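# Tuck chair under desk and park cart in bay

## Task

Slide the office chair fully beneath the desk so it rests upright and level with every wheel on the floor; also bring the utility cart into the yellow-taped bay so that all four of its wheels sit inside the tape lines (none touching the tape), with its load still aboard and nothing overhanging its edges. The robot must not tip over or finish leaning, and both results must hold by themselves, without the robot bracing anything at the end. Loose objects may occasionally get nudged by something else.

## Robot and tools

Robot: a Hello Robot Stretch 4, a single-arm mobile manipulator. It has an omni-wheel base, a mast carrying a lift, a telescoping arm that reaches forward, a wrist with yaw, pitch and roll, and a two-finger gripper. It stands about 1.6 m tall; the base rim lies within 0.23 m of the base origin. Cameras: head_camera, head_left_camera, head_right_camera (fisheye) and wrist_camera.

Frames: the base frame has its origin on the floor below the base centre, x forward, y left, z up. hand_pose (the pinch point between open fingertips) is reported in this frame and may be slightly off. The odometry frame is the base frame as it was when the scene began; base_odometry counts wheel rotation only, so slip shows up as travel. Heading is positive to the left, within -3.142 to 3.142.

execute_actions(actions, cameras): actions is a list holding one action or none (empty returns state and images only). An action may have "base", "joints", or both, plus optional "pace" and "contact_limits"; or it is just {"end_of_arm": "enable_torque"}, which re-powers wrist or gripper motors that shut off. All motions in one action start together.
- base: exactly one relative move from where the base last reported itself: {"translate_m": d} straight, forward positive, -2 to 2 m; {"strafe_m": d} sideways, left positive, -2 to 2 m; {"rotate_rad": d} in place, counter-clockwise positive, -3.2 to 3.2 rad.
- joints: absolute targets by name: lift_m 0 to 1.2 (m); arm_m 0 to 0.55 (m, extension); wrist_yaw_rad -1.134 to 4.276 (0 forward, positive left, 3.14 stowed; past 3.4 the arm may block); wrist_pitch_rad -1.117 to 4.259 (0 level, 1.57 pointing down); wrist_roll_rad -1.117 to 4.259 (positive turns clockwise viewed from behind); gripper_m -0.038 to 0.141 (fingertip gap in m; negative means fingers squeeze together). Targets beyond a range are clipped and reported; other bad values or unknown keys reject the whole call.
- pace: "slow", "default", "fast", "max"; base speed 0.1/0.3/0.4/0.6 m/s and turning 1/2/3/4 rad/s. With lift above 0.2 these are reduced, down to 0.3 m/s and 1 rad/s at 1.2.
- contact_limits: only {"arm_m": x}, x from 0 (gentlest) to 0.75 (firmest), default 0.5.
- cameras: list of names or "all"; omitted/null means all, [] none.
A single action never runs beyond 15 s. Unmentioned joints or base may keep driving toward earlier targets. To unfold the wrist at the start, send lift_m 0.4 together with wrist_yaw_rad 0.

wait(seconds): 0 to 10 s, commands nothing, returns state and images. zoom_image(camera, region): region [x0, y0, x1, y1] in pixels of that camera's latest full image, at most 504 by 504. read_manual(section): only licence text. finished_scene(scene): closes the current scene irreversibly and reports success; the goal must already hold stably.

Result lines: base_status and joint_status tell how each motion ended: "done" (for the base, wheels turned the requested amount even if slipping), "off_target" (stopped short, may still push), "contact_stop_at_<key>" (blocked; that part goes slack), "limit_stop_at_<name>" (built-in limit), "time_out", "torque_fault" (wrist motor overloaded and went limp until enable_torque). on_its_own lists things not commanded in this call; "held at" gives a joint's held target, not its position. limit_stop_at_tilt means leaning beyond 6 degrees: lift, arm and wheels go slack and ignore commands until upright. limit_stop_at_own_body means a self-collision guard fired (likely with gripper tilted up and rolled); moving away still works. If a call reports a stop, the remaining calls in that reply are skipped. lidar_m: 12 distances in m, 30-degree sectors, first straight ahead then counter-clockwise (4th left, 7th behind, 10th right); "-" means nothing seen or closer than 0.25 m; it sees from about 0.15 m up, so desk tops register, but may miss thin legs or transparent items. wrist_depth_mm: 7x7 grid of median depths, 100 to 2000 mm. turned_by_wheels versus turned_by_imu differing by over about 0.1 rad suggests a collision or slip, and heading error of about their difference. base_tilt in degrees (forward and right positive), with a fixed bias up to about 1.5. motor_effort in percent, peak in brackets; wheel_0..2 positive turns the base right. Gripper state alone does not confirm a hold; a firm squeeze shows in gripper effort.

Caution: avoid hard impacts, drops, slips and very forceful pushing. Turning or driving with over 1 kg in the gripper and arm_m beyond 0.2 risks tipping, worse at fast paces; steady pushing or pulling with a high gripper or high contact limit can also tip the robot. A level gripper holding over about 2 kg causes a torque fault. Fingertips pressed onto a surface may jam; raise the lift. Shorter robot motion time is preferred.

Each tool is called after "Emit:" by a JSON object that holds its "api" and its "payload", one argument or row to a line.

## Session

I'll start by looking at the scene.

Emit:
{"api": "execute_actions", "payload": {
  "actions": []
}}

Scene clock: 0.00 s.
base_odometry: x=+0.000 y=+0.000 heading=+0.000 (m, m, rad; odometry frame)
turned_by_wheels: +0.000 (rad since the last result)
turned_by_imu: +0.000 (rad since the last result)
base_tilt: forward=+0.3 right=-1.4 (deg)
lidar_m: 1.00 0.76 0.75 1.12 0.83 0.86 0.95 1.44 2.60 1.40 0.88 0.91
base_status: not commanded
joint_positions: lift_m=+0.163 arm_m=+0.001 wrist_yaw_rad=+3.118 wrist_pitch_rad=-0.004 wrist_roll_rad=-0.005 gripper_m=+0.057
joint_status: not commanded
motor_effort: lift_m=+19 arm_m=+0 wrist_yaw_rad=+0 wrist_pitch_rad=-5 wrist_roll_rad=+0 gripper_m=-3 wheel_0=+0 wheel_1=+0 wheel_2=+0 (%)
hand_pose: x=-0.1147 y=+0.0943 z=+0.3420 quat_wxyz=(+0.012, +0.002, -0.002, +1.000) (m; base frame)
wrist_depth_mm: - 138 1281 1098 931 842 732 / - 138 1229 1098 946 842 741 / - 130 235 1098 960 842 741 / 109 138 1205 1098 960 842 750 / 1863 1537 1308 1078 946 842 741 / 1336 1366 197 1078 197 842 750 / 931 831 917 139 820 788 750
pictures: head_camera, head_left_camera, head_right_camera, wrist_camera
Images, in order (width x height): head_camera 420x560, head_left_camera 420x672, head_right_camera 420x672, wrist_camera 616x392.

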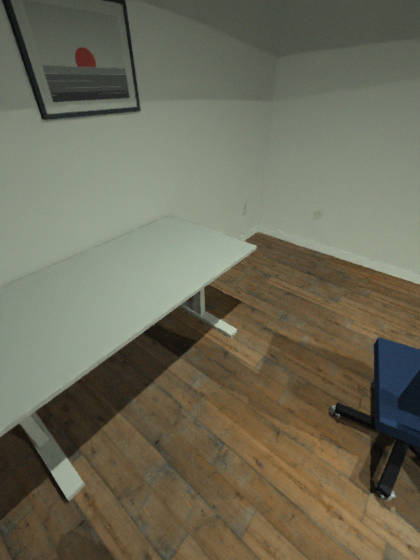

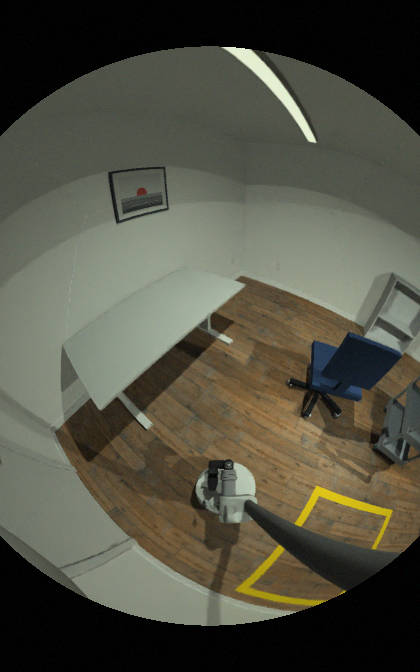

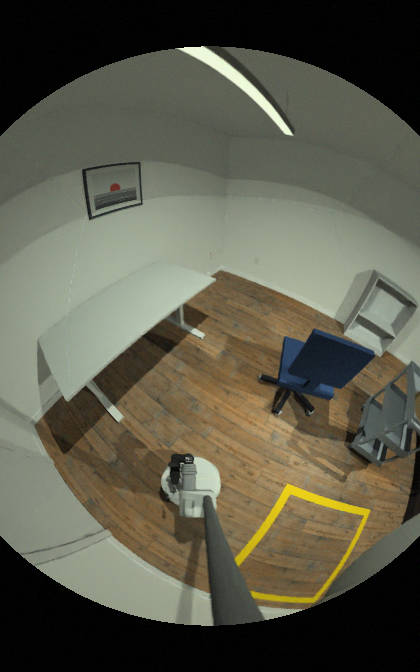

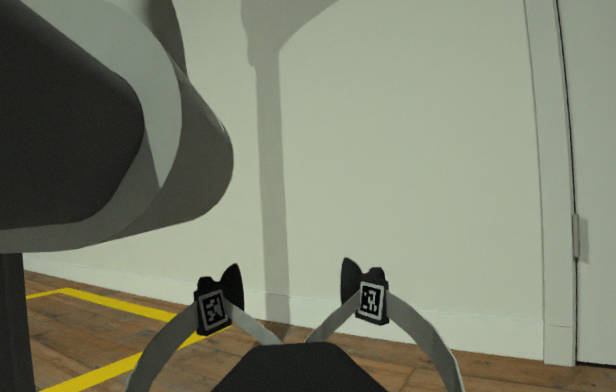

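Emit:
{"api": "execute_actions", "payload": {
  "actions": [
    {"base": {"rotate_rad": -0.9}}
  ]
}}

Scene clock: 1.73 s.
base_odometry: x=+0.000 y=+0.000 heading=-0.899 (m, m, rad; odometry frame)
turned_by_wheels: -0.899 (rad since the last result)
turned_by_imu: -0.881 (rad since the last result)
base_tilt: forward=+0.2 right=-1.3 (deg)
lidar_m: 0.88 1.52 0.87 0.76 0.75 0.99 0.84 0.87 1.04 1.78 1.55 1.35
base_status: done
joint_positions: lift_m=+0.163 arm_m=+0.001 wrist_yaw_rad=+3.118 wrist_pitch_rad=-0.004 wrist_roll_rad=-0.005 gripper_m=+0.057
joint_status: not commanded
motor_effort: lift_m=+19(18) arm_m=+0(0) wrist_yaw_rad=+1(0) wrist_pitch_rad=-6(5) wrist_roll_rad=+0(1) gripper_m=-3(3) wheel_0=+3(4) wheel_1=+3(7) wheel_2=+2(8) (%)
hand_pose: x=-0.1147 y=+0.0943 z=+0.3420 quat_wxyz=(+0.012, +0.002, -0.002, +1.000) (m; base frame)
wrist_depth_mm: - 138 991 1098 1205 1366 1464 / - 138 991 1098 1205 1336 1430 / - 129 234 1078 1160 1366 1430 / 109 138 976 1078 1160 1336 1430 / 842 931 1008 1078 1182 1336 1430 / 854 931 198 1060 197 1160 1118 / 854 842 931 139 820 798 798
pictures: head_camera, head_left_camera, head_right_camera, wrist_camera
camera_calibration (this result's frames):
wrist_camera: T_world_to_cam=[[0.0886813, 0.994713, -0.0517786, -0.0786047], [-0.0295905, -0.0493295, -0.998344, 0.403166], [-0.99562, 0.0900666, 0.0250594, 0.0960778], [0, 0, 0, 1]] pos_world=[0.114558, 0.0894238, 0.396021]
Images, in order (width x height): head_camera 420x560, head_left_camera 420x672, head_right_camera 420x672, wrist_camera 616x392.

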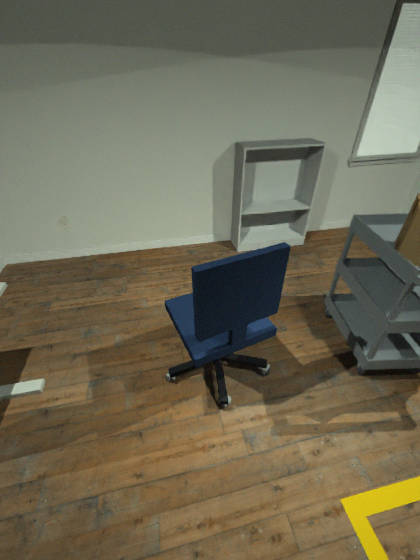

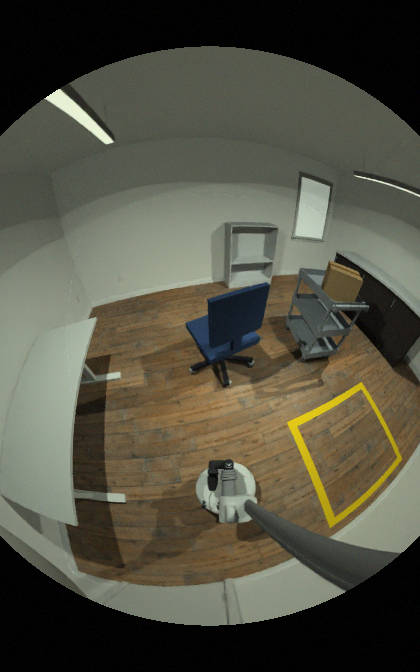

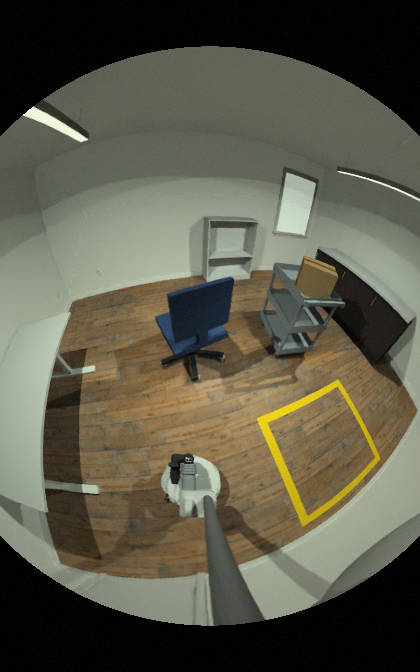

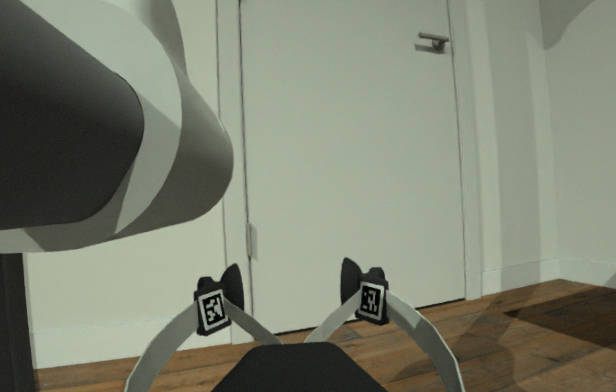

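Emit:
{"api": "zoom_image", "payload": {
  "camera": "head_right_camera",
  "region": [120, 230, 420, 540]
}}

Emit:
{"api": "zoom_image", "payload": {
  "camera": "head_camera",
  "region": [120, 180, 420, 440]
}}

Region (120, 230, 420, 540) of head_right_camera's 420x672 image, scaled by 1.626, with more detail than that image has; it fills the left 488 columns of this view, and the rest is white.

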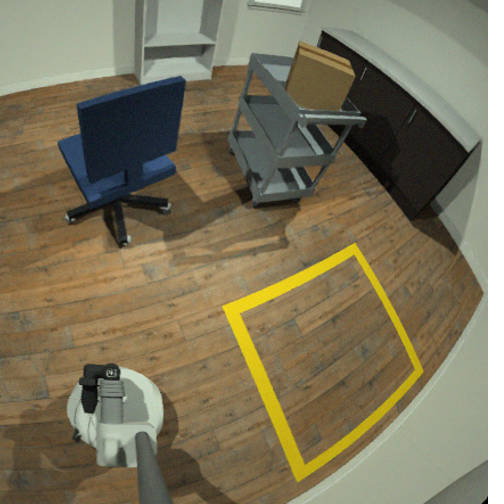

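Region (120, 180, 420, 440) of head_camera's 420x560 image, scaled by 1.680, with more detail than that image has; it fills the top 437 rows of this view, and the rest is white.

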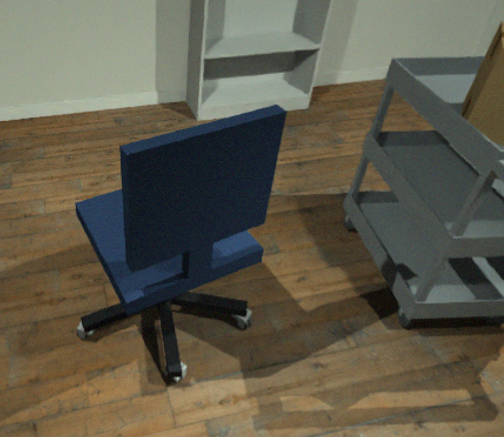

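Emit:
{"api": "execute_actions", "payload": {
  "actions": [
    {"base": {"rotate_rad": -0.8}}
  ]
}}

Scene clock: 4.63 s.
base_odometry: x=+0.000 y=+0.000 heading=-1.700 (m, m, rad; odometry frame)
turned_by_wheels: -0.800 (rad since the last result)
turned_by_imu: -0.784 (rad since the last result)
base_tilt: forward=+0.3 right=-1.2 (deg)
lidar_m: 1.38 0.94 0.89 1.12 0.79 0.73 1.28 0.87 0.86 0.90 1.21 2.59
base_status: done
joint_positions: lift_m=+0.163 arm_m=+0.001 wrist_yaw_rad=+3.118 wrist_pitch_rad=-0.004 wrist_roll_rad=-0.005 gripper_m=+0.057
joint_status: not commanded
motor_effort: lift_m=+18(18) arm_m=+0(0) wrist_yaw_rad=+1(1) wrist_pitch_rad=-6(5) wrist_roll_rad=+0(0) gripper_m=-3(2) wheel_0=+0(9) wheel_1=+0(7) wheel_2=-1(6) (%)
hand_pose: x=-0.1147 y=+0.0943 z=+0.3420 quat_wxyz=(+0.012, +0.002, -0.002, +1.000) (m; base frame)
wrist_depth_mm: - 138 1708 1756 1576 1366 715 / - 138 1618 1708 976 991 946 / - 130 234 1756 1576 1430 1336 / 109 138 1537 1756 1576 1397 1308 / 866 1160 1618 1756 1537 1430 1308 / 931 1118 198 1281 197 1160 1118 / 854 831 931 139 831 798 788
pictures: head_camera, head_left_camera, head_right_camera, wrist_camera
camera_calibration (this result's frames):
wrist_camera: T_world_to_cam=[[0.0886816, 0.994713, -0.0517782, -0.0786051], [-0.0295905, -0.0493291, -0.998344, 0.403167], [-0.99562, 0.0900669, 0.0250595, 0.0960796], [0, 0, 0, 1]] pos_world=[0.11456, 0.0894238, 0.396021]
Images, in order (width x height): head_camera 420x560, head_left_camera 420x672, head_right_camera 420x672, wrist_camera 616x392.

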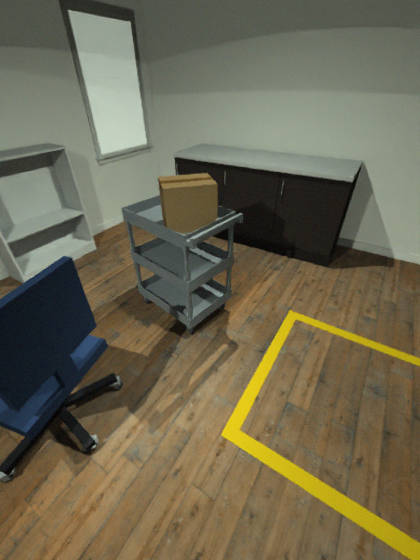

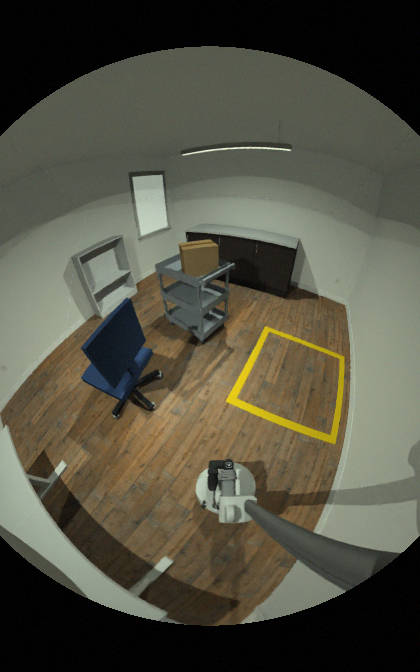

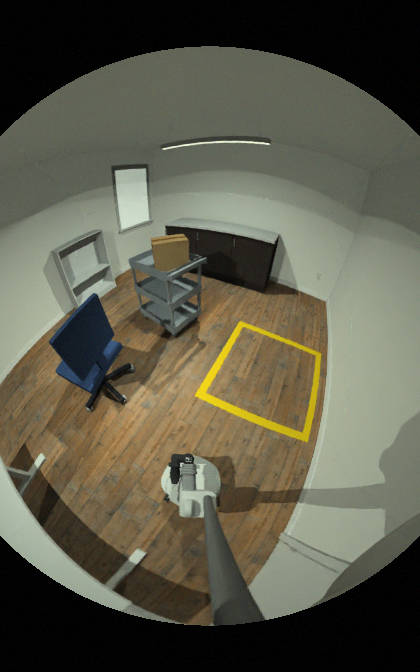

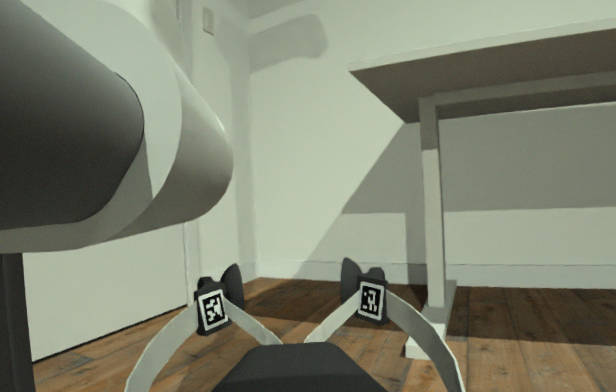

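Emit:
{"api": "zoom_image", "payload": {
  "camera": "head_camera",
  "region": [100, 150, 300, 350]
}}

Region (100, 150, 300, 350) of head_camera's 420x560 image, scaled by 2.520, with more detail than that image has.

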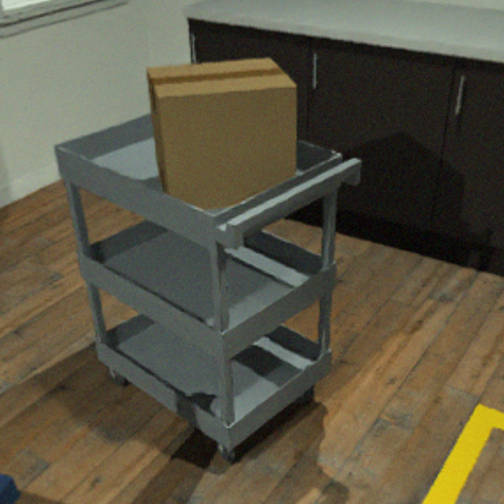

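Emit:
{"api": "execute_actions", "payload": {
  "actions": [
    {"base": {"translate_m": 0.54}, "joints": {"lift_m": 0.4, "wrist_yaw_rad": 0.0, "gripper_m": 0.14}}
  ],
  "cameras": []
}}

Emit:
{"api": "execute_actions", "payload": {
  "actions": [
    {"base": {"rotate_rad": 1.32}}
  ]
}}

Scene clock: 10.70 s.
base_odometry: x=-0.069 y=-0.536 heading=-1.699 (m, m, rad; odometry frame)
turned_by_wheels: +0.000 (rad since the last result)
turned_by_imu: -0.004 (rad since the last result)
base_tilt: forward=+0.3 right=-1.3 (deg)
lidar_m: 0.84 0.90 0.67 0.62 1.28 1.19 1.30 1.18 1.12 1.14 1.60 2.08
base_status: done
joint_positions: lift_m=+0.400 arm_m=+0.001 wrist_yaw_rad=+0.000 wrist_pitch_rad=-0.004 wrist_roll_rad=-0.005 gripper_m=+0.140
joint_status: all done
motor_effort: lift_m=+22(26) arm_m=+0(0) wrist_yaw_rad=+1(8) wrist_pitch_rad=-5(6) wrist_roll_rad=+1(0) gripper_m=-1(4) wheel_0=+2(6) wheel_1=+2(6) wheel_2=+2(12) (%)
hand_pose: x=+0.4601 y=-0.0873 z=+0.5790 quat_wxyz=(+1.000, -0.002, -0.002, +0.000) (m; base frame)
wrist_depth_mm: - 778 - - - - - / - 676 842 - - - - / 854 691 878 - 1863 - - / - - - - 1808 1756 - / 931 699 866 - 1863 1756 - / 1921 211 1229 1863 1618 1661 1708 / 1042 1060 1098 137 1366 1229 1255
pictures: none
No camera images: the call's "cameras" was empty. Leave "cameras" out to get every camera's image.

Scene clock: 12.60 s.
base_odometry: x=-0.069 y=-0.536 heading=-0.380 (m, m, rad; odometry frame)
turned_by_wheels: +1.319 (rad since the last result)
turned_by_imu: +1.291 (rad since the last result)
base_tilt: forward=+0.3 right=-1.4 (deg)
lidar_m: 0.65 1.45 1.21 1.22 1.29 1.12 1.13 1.30 2.31 1.03 0.85 0.71
base_status: done
joint_positions: lift_m=+0.400 arm_m=+0.001 wrist_yaw_rad=+0.000 wrist_pitch_rad=-0.004 wrist_roll_rad=-0.005 gripper_m=+0.140
joint_status: not commanded
motor_effort: lift_m=+22(22) arm_m=+0(0) wrist_yaw_rad=+0(1) wrist_pitch_rad=-5(5) wrist_roll_rad=+1(0) gripper_m=+1(0) wheel_0=-2(6) wheel_1=-2(8) wheel_2=-2(9) (%)
hand_pose: x=+0.4601 y=-0.0874 z=+0.5791 quat_wxyz=(+1.000, -0.002, -0.002, +0.000) (m; base frame)
wrist_depth_mm: - 462 469 469 473 - - / - 462 462 469 473 - - / - 462 466 469 473 - - / - 462 466 469 469 - - / - - 798 750 - - - / - 211 466 466 469 1661 1756 / 1464 462 466 137 469 1205 1255
pictures: head_camera, head_left_camera, head_right_camera, wrist_camera
camera_calibration (this result's frames):
wrist_camera: T_world_to_cam=[[-0.0648932, -0.996548, -0.0517779, -0.0399773], [0.0284052, 0.0500215, -0.998344, 0.629851], [0.997488, -0.0662565, 0.0250611, -0.251899], [0, 0, 0, 1]] pos_world=[0.230781, -0.0880354, 0.633051]
Images, in order (width x height): head_camera 420x560, head_left_camera 420x672, head_right_camera 420x672, wrist_camera 616x392.

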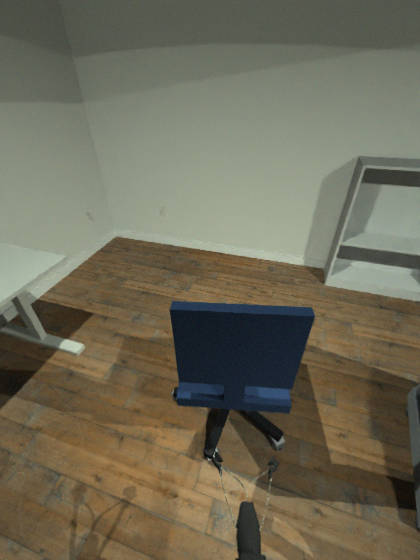

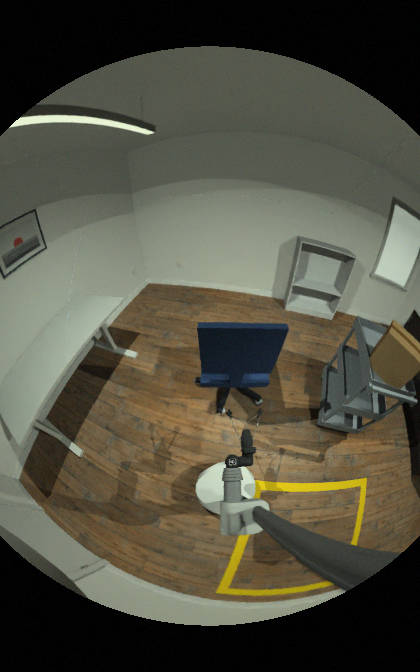

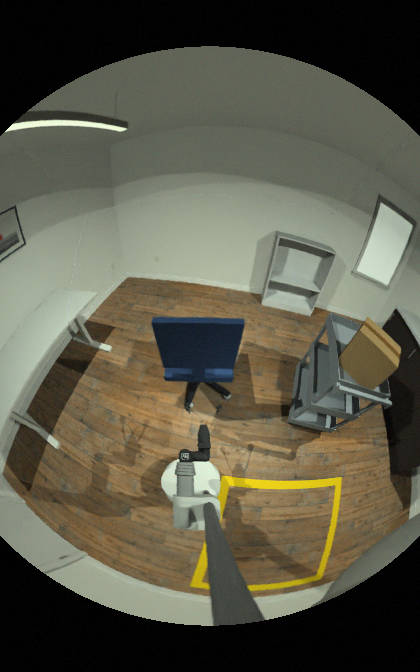

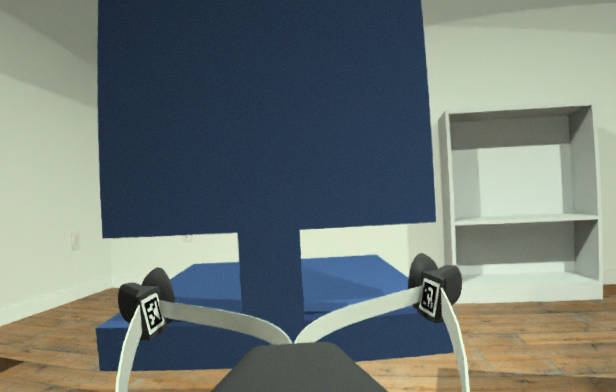

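Emit:
{"api": "execute_actions", "payload": {
  "actions": [
    {"base": {"strafe_m": 0.02}, "joints": {"lift_m": 0.371}}
  ],
  "cameras": []
}}

Emit:
{"api": "execute_actions", "payload": {
  "actions": [
    {"base": {"translate_m": 0.15}}
  ],
  "cameras": ["head_camera", "wrist_camera"]
}}

Scene clock: 14.10 s.
base_odometry: x=-0.062 y=-0.517 heading=-0.380 (m, m, rad; odometry frame)
turned_by_wheels: +0.000 (rad since the last result)
turned_by_imu: -0.001 (rad since the last result)
base_tilt: forward=+0.3 right=-1.3 (deg)
lidar_m: 0.65 1.38 1.20 1.19 1.29 1.13 1.13 1.32 2.25 1.04 0.86 0.69
base_status: done
joint_positions: lift_m=+0.371 arm_m=+0.001 wrist_yaw_rad=+0.000 wrist_pitch_rad=-0.004 wrist_roll_rad=-0.005 gripper_m=+0.140
joint_status: all done
motor_effort: lift_m=+13(18) arm_m=+0(0) wrist_yaw_rad=-1(1) wrist_pitch_rad=-5(5) wrist_roll_rad=-1(0) gripper_m=+0(1) wheel_0=+0(5) wheel_1=+0(9) wheel_2=+0(2) (%)
hand_pose: x=+0.4601 y=-0.0874 z=+0.5507 quat_wxyz=(+1.000, -0.002, -0.002, +0.000) (m; base frame)
wrist_depth_mm: - 462 469 473 473 - - / - 459 466 469 473 - - / - 459 466 466 473 - - / - 466 466 469 477 - - / - - 931 469 831 - - / - 211 466 466 473 1576 1618 / 1366 1205 1205 137 1308 1205 1182
pictures: none
No camera images: the call's "cameras" was empty. Leave "cameras" out to get every camera's image.

Scene clock: 15.93 s.
base_odometry: x=+0.077 y=-0.572 heading=-0.379 (m, m, rad; odometry frame)
turned_by_wheels: +0.000 (rad since the last result)
turned_by_imu: -0.001 (rad since the last result)
base_tilt: forward=+0.4 right=-1.1 (deg)
lidar_m: 0.49 0.83 1.18 1.16 1.45 1.27 1.24 1.50 2.14 0.84 0.81 0.53
base_status: done
joint_positions: lift_m=+0.371 arm_m=+0.001 wrist_yaw_rad=+0.000 wrist_pitch_rad=-0.004 wrist_roll_rad=-0.005 gripper_m=+0.140
joint_status: not commanded
motor_effort: lift_m=+13(13) arm_m=+0(0) wrist_yaw_rad=+1(0) wrist_pitch_rad=-5(5) wrist_roll_rad=-1(1) gripper_m=+1(0) wheel_0=+3(5) wheel_1=+1(6) wheel_2=+0(12) (%)
hand_pose: x=+0.4601 y=-0.0874 z=+0.5507 quat_wxyz=(+1.000, -0.002, -0.002, +0.000) (m; base frame)
wrist_depth_mm: 314 315 319 320 322 325 - / 314 315 317 319 324 325 1921 / 314 315 319 320 322 325 1921 / 314 315 317 322 324 325 1863 / - - 768 320 - - 1921 / 1983 211 319 320 342 362 1661 / 314 317 319 137 324 325 1138
pictures: head_camera, wrist_camera
camera_calibration (this result's frames):
wrist_camera: T_world_to_cam=[[-0.0648944, -0.996548, -0.0517779, -0.0414439], [0.0284052, 0.0500215, -0.998344, 0.601568], [0.997488, -0.0662577, 0.025061, -0.251189], [0, 0, 0, 1]] pos_world=[0.230781, -0.0880355, 0.604721]
Images, in order (width x height): head_camera 420x560, wrist_camera 616x392.

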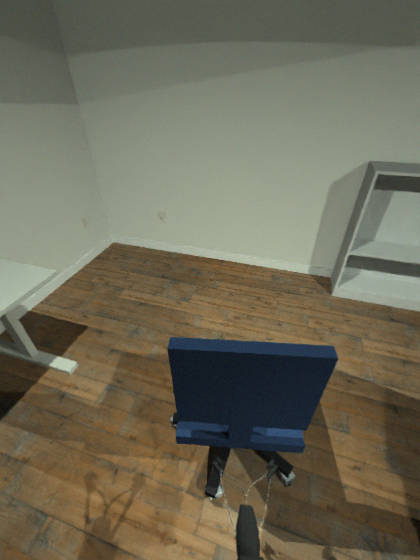

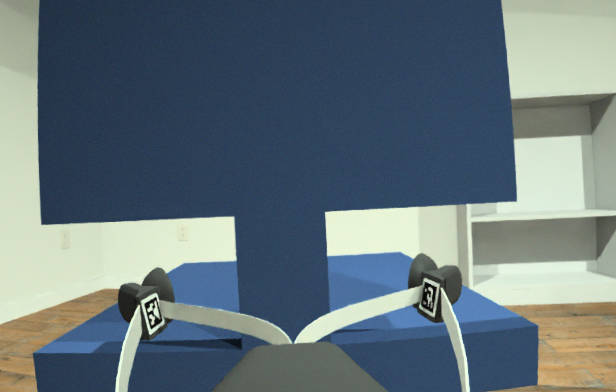

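Emit:
{"api": "execute_actions", "payload": {
  "actions": [
    {"joints": {"arm_m": 0.115}, "pace": "slow", "contact_limits": {"arm_m": 0.2}}
  ],
  "cameras": ["head_camera", "wrist_camera"]
}}

Scene clock: 18.63 s.
base_odometry: x=+0.077 y=-0.572 heading=-0.379 (m, m, rad; odometry frame)
turned_by_wheels: +0.000 (rad since the last result)
turned_by_imu: -0.001 (rad since the last result)
base_tilt: forward=+0.4 right=-1.2 (deg)
lidar_m: 0.49 0.79 1.16 1.14 1.49 1.28 1.27 1.49 2.17 0.84 0.83 0.55
base_status: not commanded
joint_positions: lift_m=+0.371 arm_m=+0.113 wrist_yaw_rad=+0.000 wrist_pitch_rad=-0.004 wrist_roll_rad=-0.005 gripper_m=+0.140
joint_status: all done
motor_effort: lift_m=+13(13) arm_m=+10(10) wrist_yaw_rad=-1(0) wrist_pitch_rad=-5(5) wrist_roll_rad=+1(0) gripper_m=-1(0) wheel_0=+3(3) wheel_1=+1(1) wheel_2=+0(1) (%)
contact_limits: arm_m 0.2
hand_pose: x=+0.5727 y=-0.0874 z=+0.5507 quat_wxyz=(+1.000, -0.002, -0.002, +0.000) (m; base frame)
wrist_depth_mm: 203 205 206 208 209 211 212 / 203 205 206 208 209 211 213 / 204 204 206 208 209 211 213 / 203 204 206 207 209 211 212 / - - 206 208 - 1863 1808 / 1921 211 206 208 338 355 1576 / 312 290 270 137 287 263 266
pictures: head_camera, wrist_camera
camera_calibration (this result's frames):
wrist_camera: T_world_to_cam=[[-0.064904, -0.996547, -0.051778, -0.0341378], [0.0284057, 0.0500213, -0.998344, 0.598371], [0.997487, -0.0662673, 0.0250611, -0.363448], [0, 0, 0, 1]] pos_world=[0.343322, -0.088036, 0.604721]
Images, in order (width x height): head_camera 420x560, wrist_camera 616x392.

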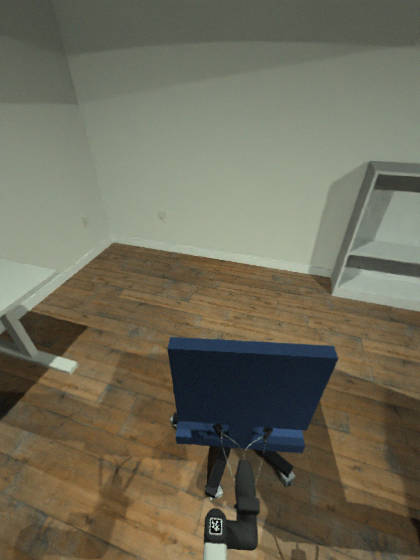

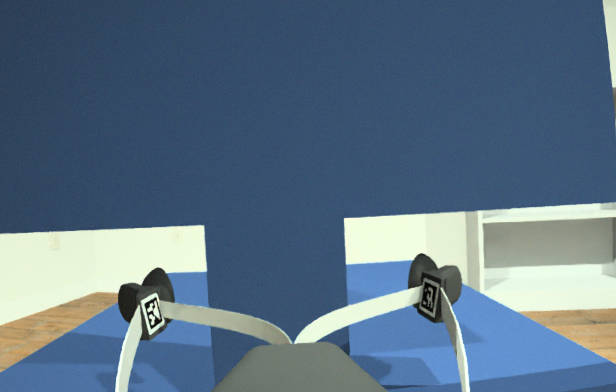

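Emit:
{"api": "execute_actions", "payload": {
  "actions": [
    {"joints": {"gripper_m": 0.03}}
  ],
  "cameras": ["head_camera", "wrist_camera"]
}}

Scene clock: 20.87 s.
base_odometry: x=+0.078 y=-0.573 heading=-0.379 (m, m, rad; odometry frame)
turned_by_wheels: +0.000 (rad since the last result)
turned_by_imu: -0.001 (rad since the last result)
base_tilt: forward=+0.4 right=-1.3 (deg)
lidar_m: 0.48 0.52 1.16 1.16 1.47 1.27 1.27 1.48 2.17 0.87 0.82 0.54
base_status: not commanded
joint_positions: lift_m=+0.371 arm_m=+0.114 wrist_yaw_rad=+0.003 wrist_pitch_rad=-0.004 wrist_roll_rad=-0.005 gripper_m=+0.031
joint_status: all done
motor_effort: lift_m=+13(13) arm_m=+6(10) wrist_yaw_rad=-7(17) wrist_pitch_rad=-6(7) wrist_roll_rad=-1(0) gripper_m=-25(25) wheel_0=+2(3) wheel_1=+1(1) wheel_2=+3(4) (%)
hand_pose: x=+0.5736 y=-0.0867 z=+0.5506 quat_wxyz=(+1.000, -0.002, -0.002, +0.001) (m; base frame)
wrist_depth_mm: 187 190 193 196 200 202 - / 187 190 193 196 200 202 204 / 187 190 193 196 199 202 205 / 187 190 193 196 199 202 205 / - - 194 196 - 1863 1808 / 1983 449 193 196 191 382 1537 / 312 271 289 133 277 265 265
pictures: head_camera, wrist_camera
camera_calibration (this result's frames):
wrist_camera: T_world_to_cam=[[-0.0624048, -0.996708, -0.0517551, -0.0348135], [0.027934, 0.0500916, -0.998354, 0.59849], [0.99766, -0.0637478, 0.0247161, -0.364059], [0, 0, 0, 1]] pos_world=[0.344317, -0.0878862, 0.604701]
Images, in order (width x height): head_camera 420x560, wrist_camera 616x392.

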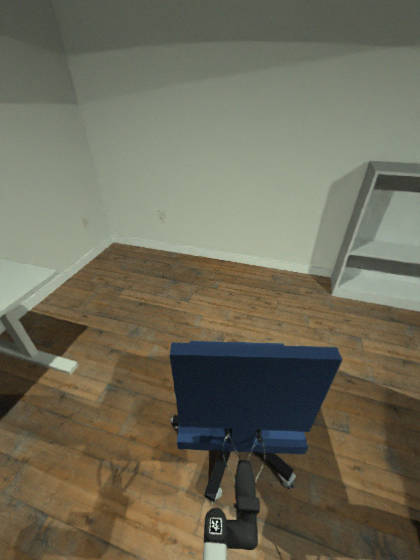

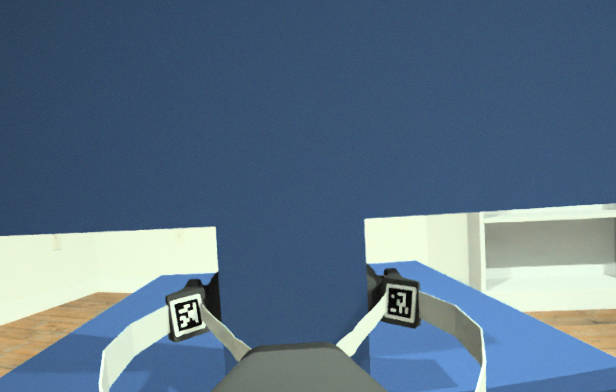

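Emit:
{"api": "execute_actions", "payload": {
  "actions": [
    {"base": {"rotate_rad": 0.3}, "pace": "slow"}
  ],
  "cameras": ["head_camera", "wrist_camera"]
}}

Scene clock: 22.33 s.
base_odometry: x=+0.078 y=-0.572 heading=-0.080 (m, m, rad; odometry frame)
turned_by_wheels: +0.300 (rad since the last result)
turned_by_imu: +0.291 (rad since the last result)
base_tilt: forward=+0.4 right=-1.1 (deg)
lidar_m: 0.51 1.19 1.15 1.24 1.32 1.26 1.35 1.87 1.19 0.80 1.12 0.51
base_status: done
joint_positions: lift_m=+0.371 arm_m=+0.114 wrist_yaw_rad=+0.000 wrist_pitch_rad=-0.004 wrist_roll_rad=-0.005 gripper_m=+0.030
joint_status: not commanded
motor_effort: lift_m=+13(13) arm_m=+6(6) wrist_yaw_rad=+2(90) wrist_pitch_rad=-5(6) wrist_roll_rad=+0(1) gripper_m=-4(26) wheel_0=-1(15) wheel_1=-3(9) wheel_2=-1(20) (%)
hand_pose: x=+0.5733 y=-0.0875 z=+0.5508 quat_wxyz=(+1.000, -0.002, -0.002, +0.000) (m; base frame)
wrist_depth_mm: 1708 1863 407 585 - 1863 1756 / 1661 1921 402 580 - 1921 1708 / 1661 1921 399 569 - 1863 1708 / 1618 1863 415 559 - 1921 1756 / 1618 - - 525 - 1808 1708 / 1618 1863 195 359 349 387 370 / 1397 1205 309 135 272 265 265
pictures: head_camera, wrist_camera
camera_calibration (this result's frames):
wrist_camera: T_world_to_cam=[[-0.0652438, -0.996524, -0.0517919, -0.0339922], [0.028628, 0.0500119, -0.998338, 0.598287], [0.997459, -0.0666181, 0.0252655, -0.364185], [0, 0, 0, 1]] pos_world=[0.343914, -0.0880569, 0.604734]
Images, in order (width x height): head_camera 420x560, wrist_camera 616x392.

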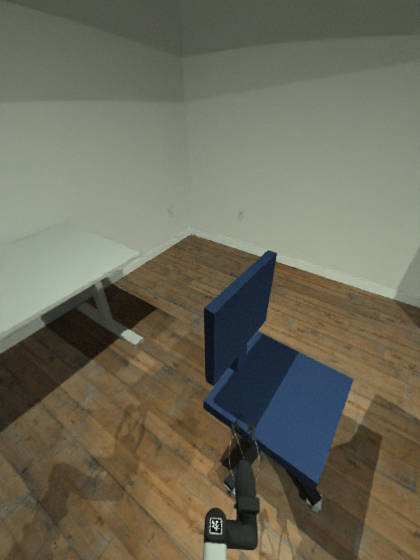

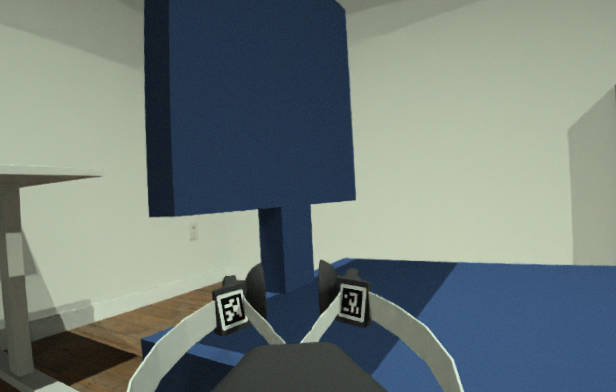

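Emit:
{"api": "execute_actions", "payload": {
  "actions": [],
  "cameras": ["head_camera", "wrist_camera"]
}}

Scene clock: 22.43 s.
base_odometry: x=+0.078 y=-0.572 heading=-0.080 (m, m, rad; odometry frame)
turned_by_wheels: +0.000 (rad since the last result)
turned_by_imu: +0.000 (rad since the last result)
base_tilt: forward=+0.4 right=-1.4 (deg)
lidar_m: 0.53 1.20 1.15 1.22 1.32 1.27 1.32 1.86 1.19 0.81 1.11 0.50
base_status: done
joint_positions: lift_m=+0.371 arm_m=+0.114 wrist_yaw_rad=+0.000 wrist_pitch_rad=-0.004 wrist_roll_rad=-0.005 gripper_m=+0.030
joint_status: not commanded
motor_effort: lift_m=+13(13) arm_m=+6(6) wrist_yaw_rad=+0(90) wrist_pitch_rad=-5(6) wrist_roll_rad=+0(1) gripper_m=-5(26) wheel_0=-1(15) wheel_1=-3(9) wheel_2=-1(20) (%)
hand_pose: x=+0.5733 y=-0.0875 z=+0.5508 quat_wxyz=(+1.000, -0.002, -0.002, +0.000) (m; base frame)
wrist_depth_mm: 1708 1983 439 580 - 1863 1708 / 1661 1983 436 569 - 1863 1708 / 1708 1921 436 559 - 1921 1708 / 1576 1983 445 559 - 1921 1708 / 1661 - - 554 - 1863 1661 / 1618 1863 195 359 347 389 370 / 1397 1255 334 135 272 265 266
pictures: head_camera, wrist_camera
camera_calibration (this result's frames):
wrist_camera: T_world_to_cam=[[-0.0652437, -0.996524, -0.0517918, -0.0339923], [0.0286279, 0.0500118, -0.998338, 0.598287], [0.997459, -0.066618, 0.0252655, -0.364185], [0, 0, 0, 1]] pos_world=[0.343914, -0.0880569, 0.604734]
Images, in order (width x height): head_camera 420x560, wrist_camera 616x392.

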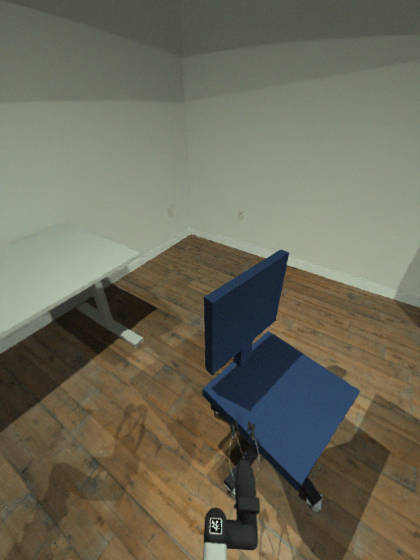

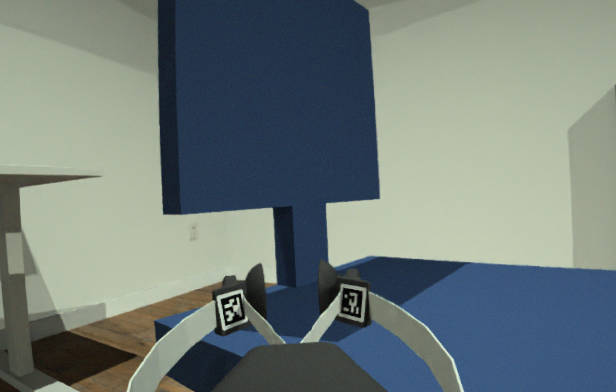

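Emit:
{"api": "wait", "payload": {
  "seconds": 2
}}

Scene clock: 24.53 s.
base_odometry: x=+0.078 y=-0.572 heading=-0.080 (m, m, rad; odometry frame)
turned_by_wheels: +0.000 (rad since the last result)
turned_by_imu: -0.001 (rad since the last result)
base_tilt: forward=+0.4 right=-1.4 (deg)
lidar_m: 0.51 1.20 1.14 1.25 1.34 1.27 1.33 1.86 1.17 0.78 1.11 0.54
base_status: done
joint_positions: lift_m=+0.371 arm_m=+0.114 wrist_yaw_rad=+0.000 wrist_pitch_rad=-0.004 wrist_roll_rad=-0.005 gripper_m=+0.030
joint_status: not commanded
motor_effort: lift_m=+13(13) arm_m=+6(6) wrist_yaw_rad=+0(90) wrist_pitch_rad=-5(6) wrist_roll_rad=-1(1) gripper_m=-5(26) wheel_0=-1(15) wheel_1=-3(9) wheel_2=-1(20) (%)
hand_pose: x=+0.5733 y=-0.0875 z=+0.5508 quat_wxyz=(+1.000, -0.002, -0.002, +0.000) (m; base frame)
wrist_depth_mm: 1661 - - 654 627 609 1708 / 1661 - - 654 634 609 1661 / 1661 - - 654 634 609 1661 / 1576 - - - 634 1808 1708 / 1661 - - - 634 1863 1708 / 1618 1808 195 357 347 387 373 / 1397 1281 289 135 273 264 267
wait: 2.00 s; at rest by 0.17 s
pictures: head_camera, head_left_camera, head_right_camera, wrist_camera
camera_calibration (this result's frames):
wrist_camera: T_world_to_cam=[[-0.0652434, -0.996524, -0.0517918, -0.0339924], [0.028628, 0.0500118, -0.998338, 0.598287], [0.997459, -0.0666177, 0.0252655, -0.364185], [0, 0, 0, 1]] pos_world=[0.343914, -0.0880568, 0.604734]
Images, in order (width x height): head_camera 420x560, head_left_camera 420x672, head_right_camera 420x672, wrist_camera 616x392.

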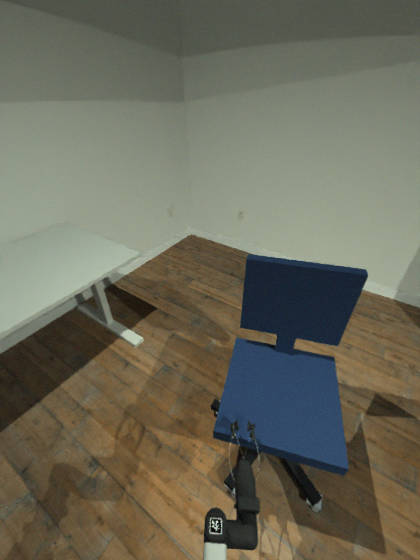

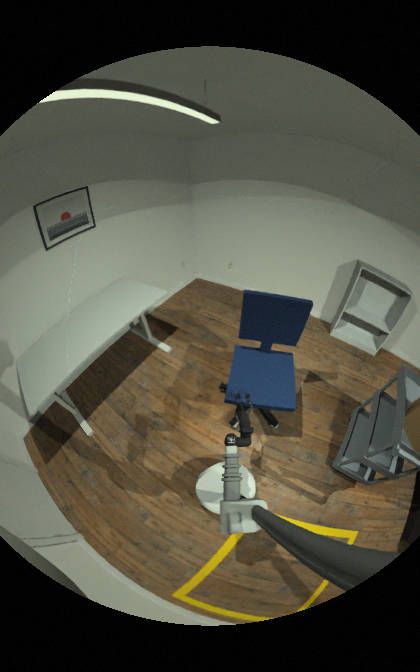

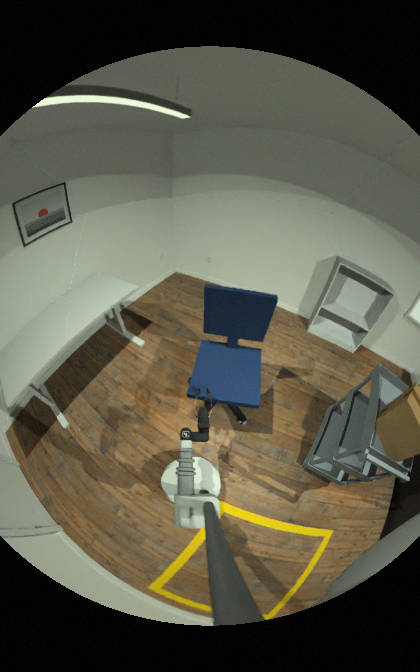

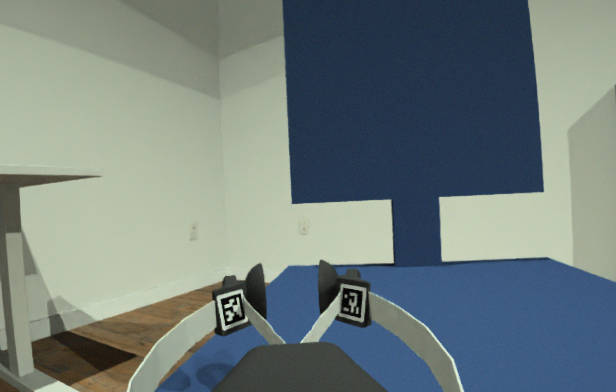

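Emit:
{"api": "execute_actions", "payload": {
  "actions": [
    {"joints": {"arm_m": 0.0, "gripper_m": 0.12}}
  ],
  "cameras": ["head_camera", "wrist_camera"]
}}

Scene clock: 26.83 s.
base_odometry: x=+0.078 y=-0.572 heading=-0.080 (m, m, rad; odometry frame)
turned_by_wheels: +0.000 (rad since the last result)
turned_by_imu: -0.001 (rad since the last result)
base_tilt: forward=+0.2 right=-1.4 (deg)
lidar_m: 0.52 1.18 1.14 1.25 1.32 1.25 1.33 1.88 1.18 0.80 1.09 0.53
base_status: not commanded
joint_positions: lift_m=+0.371 arm_m=+0.002 wrist_yaw_rad=+0.000 wrist_pitch_rad=-0.004 wrist_roll_rad=-0.005 gripper_m=+0.120
joint_status: all done
motor_effort: lift_m=+13(13) arm_m=-10(9) wrist_yaw_rad=+0(1) wrist_pitch_rad=-6(5) wrist_roll_rad=-1(1) gripper_m=+0(5) wheel_0=-1(1) wheel_1=-3(3) wheel_2=-1(1) (%)
hand_pose: x=+0.4618 y=-0.0874 z=+0.5507 quat_wxyz=(+1.000, -0.002, -0.002, +0.000) (m; base frame)
wrist_depth_mm: 1708 - - 759 732 707 1808 / 1708 - - 768 741 715 1808 / 1708 - - 759 732 715 1756 / 1661 - - - 741 1921 1808 / 1708 - - - 750 732 1756 / 1618 1661 445 436 218 392 373 / 1255 1281 340 138 315 300 293
pictures: head_camera, wrist_camera
camera_calibration (this result's frames):
wrist_camera: T_world_to_cam=[[-0.0650621, -0.996537, -0.0517754, -0.0413035], [0.0283664, 0.0500174, -0.998345, 0.601527], [0.997478, -0.0664231, 0.025014, -0.252895], [0, 0, 0, 1]] pos_world=[0.232507, -0.0880453, 0.604719]
Images, in order (width x height): head_camera 420x560, wrist_camera 616x392.

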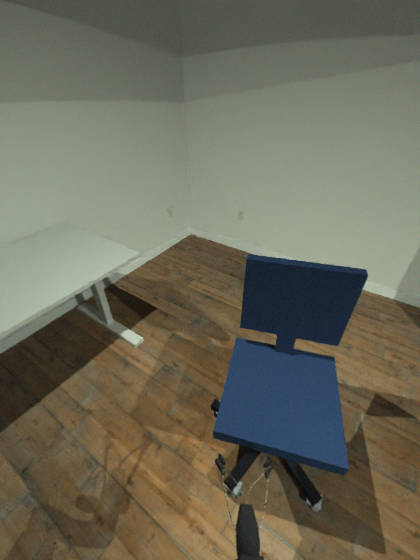

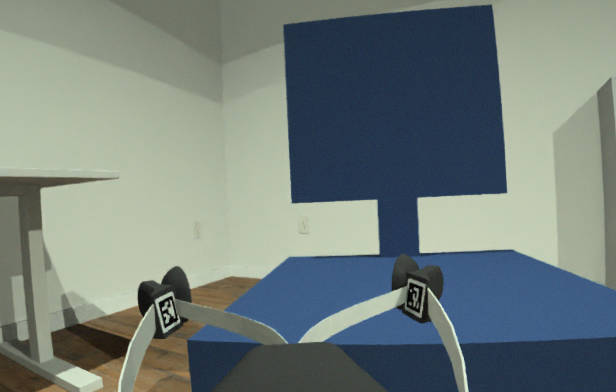

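Emit:
{"api": "execute_actions", "payload": {
  "actions": [
    {"base": {"rotate_rad": -0.3}, "joints": {"lift_m": 0.1}}
  ],
  "cameras": ["head_camera", "wrist_camera"]
}}

Scene clock: 30.47 s.
base_odometry: x=+0.078 y=-0.572 heading=-0.379 (m, m, rad; odometry frame)
turned_by_wheels: -0.300 (rad since the last result)
turned_by_imu: -0.295 (rad since the last result)
base_tilt: forward=+0.3 right=-1.3 (deg)
lidar_m: 0.49 0.59 1.18 1.16 1.48 1.28 1.27 1.48 2.15 0.85 0.79 0.60
base_status: done
joint_positions: lift_m=+0.100 arm_m=+0.002 wrist_yaw_rad=+0.000 wrist_pitch_rad=-0.004 wrist_roll_rad=-0.005 gripper_m=+0.120
joint_status: all done
motor_effort: lift_m=+13(15) arm_m=-10(10) wrist_yaw_rad=+0(1) wrist_pitch_rad=-6(5) wrist_roll_rad=+0(1) gripper_m=-1(1) wheel_0=+3(5) wheel_1=+1(7) wheel_2=+2(6) (%)
hand_pose: x=+0.4618 y=-0.0874 z=+0.2797 quat_wxyz=(+1.000, -0.002, -0.002, +0.000) (m; base frame)
wrist_depth_mm: - - 759 788 - - 1921 / 314 324 334 347 359 1921 1863 / 384 421 459 480 539 - 1921 / - - - - - - 1921 / - - 1983 - 1983 1808 1661 / 1138 917 549 1060 217 960 904 / 715 564 554 138 683 654 654
pictures: head_camera, wrist_camera
camera_calibration (this result's frames):
wrist_camera: T_world_to_cam=[[-0.0650162, -0.99654, -0.0517754, -0.0553434], [0.0283642, 0.0500186, -0.998345, 0.330975], [0.997481, -0.0663772, 0.025014, -0.246105], [0, 0, 0, 1]] pos_world=[0.232499, -0.0880426, 0.333718]
Images, in order (width x height): head_camera 420x560, wrist_camera 616x392.

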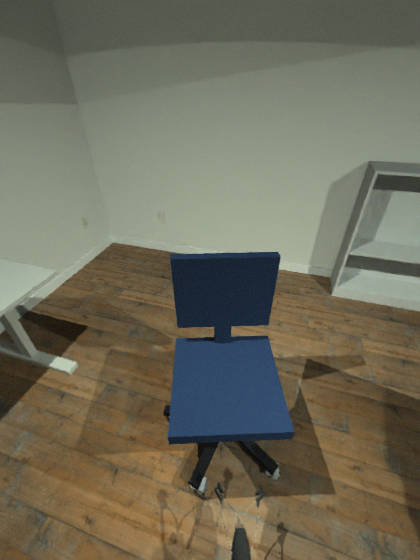

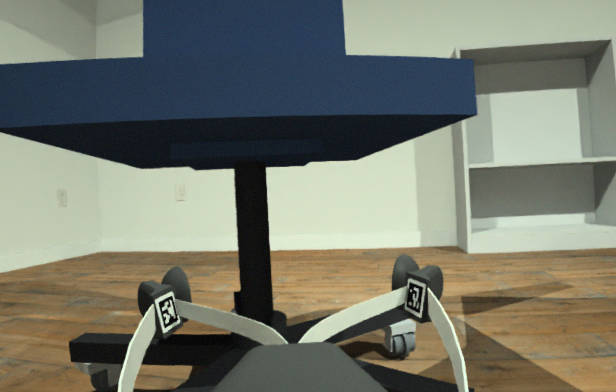

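Emit:
{"api": "execute_actions", "payload": {
  "actions": [
    {"base": {"strafe_m": 0.06}, "joints": {"lift_m": 0.085, "arm_m": 0.05}}
  ],
  "cameras": []
}}

Emit:
{"api": "execute_actions", "payload": {
  "actions": [
    {"base": {"translate_m": 0.18}}
  ],
  "cameras": ["head_camera", "wrist_camera"]
}}

Scene clock: 32.57 s.
base_odometry: x=+0.100 y=-0.517 heading=-0.379 (m, m, rad; odometry frame)
turned_by_wheels: +0.000 (rad since the last result)
turned_by_imu: -0.001 (rad since the last result)
base_tilt: forward=+0.4 right=-1.1 (deg)
lidar_m: 0.53 0.84 1.09 1.11 1.46 1.24 1.24 1.45 2.22 0.86 0.87 0.60
base_status: done
joint_positions: lift_m=+0.085 arm_m=+0.048 wrist_yaw_rad=+0.000 wrist_pitch_rad=-0.004 wrist_roll_rad=-0.005 gripper_m=+0.120
joint_status: all done
motor_effort: lift_m=+13(12) arm_m=+10(10) wrist_yaw_rad=+0(1) wrist_pitch_rad=-6(5) wrist_roll_rad=+0(1) gripper_m=-1(0) wheel_0=+2(10) wheel_1=+0(10) wheel_2=+0(1) (%)
hand_pose: x=+0.5077 y=-0.0874 z=+0.2647 quat_wxyz=(+1.000, -0.002, -0.002, +0.000) (m; base frame)
wrist_depth_mm: 266 274 283 294 306 320 1708 / 270 278 287 300 310 320 1863 / - 517 459 466 647 1921 1921 / - - - - - 1921 1921 / 1983 - - 1430 1921 1756 1576 / 1078 878 878 517 218 904 878 / 732 525 521 138 469 627 627
pictures: none
No camera images: the call's "cameras" was empty. Leave "cameras" out to get every camera's image.

Scene clock: 34.53 s.
base_odometry: x=+0.267 y=-0.583 heading=-0.379 (m, m, rad; odometry frame)
turned_by_wheels: +0.000 (rad since the last result)
turned_by_imu: -0.001 (rad since the last result)
base_tilt: forward=+0.2 right=-1.2 (deg)
lidar_m: 0.34 0.38 1.05 1.05 1.26 1.42 1.43 1.66 2.25 0.82 0.95 0.40
base_status: done
joint_positions: lift_m=+0.085 arm_m=+0.048 wrist_yaw_rad=+0.000 wrist_pitch_rad=-0.004 wrist_roll_rad=-0.005 gripper_m=+0.120
joint_status: not commanded
motor_effort: lift_m=+13(13) arm_m=+10(10) wrist_yaw_rad=+0(0) wrist_pitch_rad=-5(6) wrist_roll_rad=+0(0) gripper_m=+0(0) wheel_0=+1(3) wheel_1=+1(7) wheel_2=+2(9) (%)
hand_pose: x=+0.5077 y=-0.0874 z=+0.2647 quat_wxyz=(+1.000, -0.002, -0.002, +0.000) (m; base frame)
wrist_depth_mm: 181 186 195 201 206 207 214 / 251 246 246 256 265 310 1756 / - 512 449 338 1863 1756 1756 / - - - 336 1921 1921 1756 / 1983 - - 336 1863 1576 1499 / 1060 878 866 332 218 904 878 / 732 691 683 138 459 484 627
pictures: head_camera, wrist_camera
camera_calibration (this result's frames):
wrist_camera: T_world_to_cam=[[-0.0649078, -0.996547, -0.0517776, -0.0531614], [0.0283936, 0.0500217, -0.998344, 0.314695], [0.997487, -0.0662705, 0.0250488, -0.291485], [0, 0, 0, 1]] pos_world=[0.278366, -0.0880363, 0.318723]
Images, in order (width x height): head_camera 420x560, wrist_camera 616x392.

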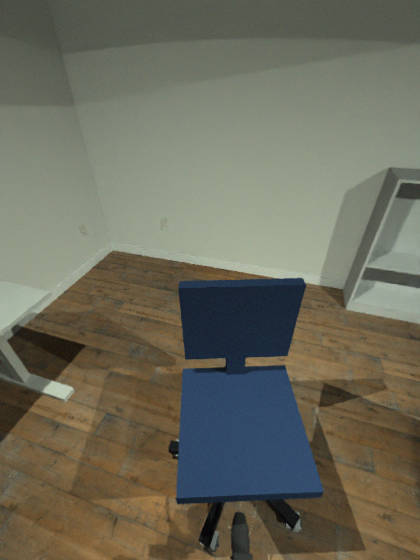

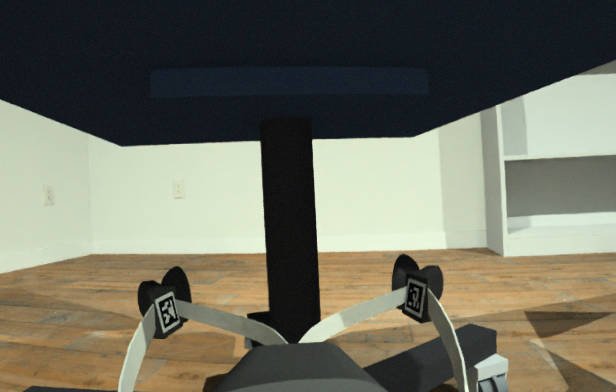

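Emit:
{"api": "execute_actions", "payload": {
  "actions": [
    {"joints": {"arm_m": 0.172}, "contact_limits": {"arm_m": 0.2}}
  ],
  "cameras": ["wrist_camera"]
}}

Scene clock: 36.07 s.
base_odometry: x=+0.267 y=-0.583 heading=-0.379 (m, m, rad; odometry frame)
turned_by_wheels: +0.000 (rad since the last result)
turned_by_imu: -0.001 (rad since the last result)
base_tilt: forward=+0.2 right=-1.3 (deg)
lidar_m: 0.33 0.36 1.06 1.07 1.22 1.44 1.42 1.65 2.27 0.83 0.95 0.41
base_status: not commanded
joint_positions: lift_m=+0.085 arm_m=+0.170 wrist_yaw_rad=+0.000 wrist_pitch_rad=-0.004 wrist_roll_rad=-0.005 gripper_m=+0.120
joint_status: all done
motor_effort: lift_m=+13(13) arm_m=+10(10) wrist_yaw_rad=+1(1) wrist_pitch_rad=-5(5) wrist_roll_rad=+0(0) gripper_m=-1(1) wheel_0=+1(2) wheel_1=+1(1) wheel_2=+2(2) (%)
contact_limits: arm_m 0.2
hand_pose: x=+0.6297 y=-0.0874 z=+0.2647 quat_wxyz=(+1.000, -0.002, -0.002, +0.000) (m; base frame)
wrist_depth_mm: 169 147 154 159 163 170 216 / 253 216 218 208 242 315 1576 / 1983 - - 211 1863 1756 1618 / - - - 210 1808 1756 1661 / 1921 - 1983 209 1756 1576 1397 / 1078 878 220 208 218 917 866 / 732 683 691 138 683 621 627
pictures: wrist_camera
camera_calibration (this result's frames):
wrist_camera: T_world_to_cam=[[-0.0648601, -0.99655, -0.0517833, -0.0452593], [0.0284774, 0.0500229, -0.998342, 0.311203], [0.997488, -0.0662273, 0.0251346, -0.413171], [0, 0, 0, 1]] pos_world=[0.400336, -0.0880337, 0.318728]
Images, in order (width x height): wrist_camera 616x392.

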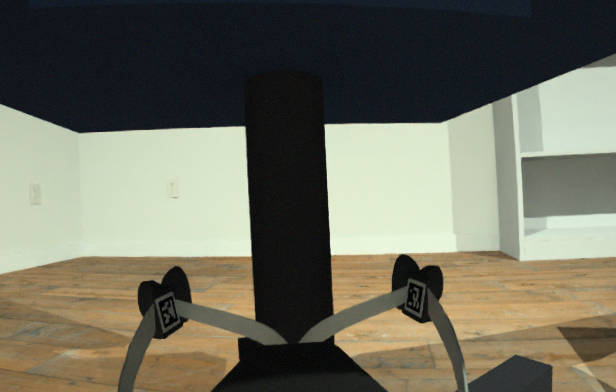

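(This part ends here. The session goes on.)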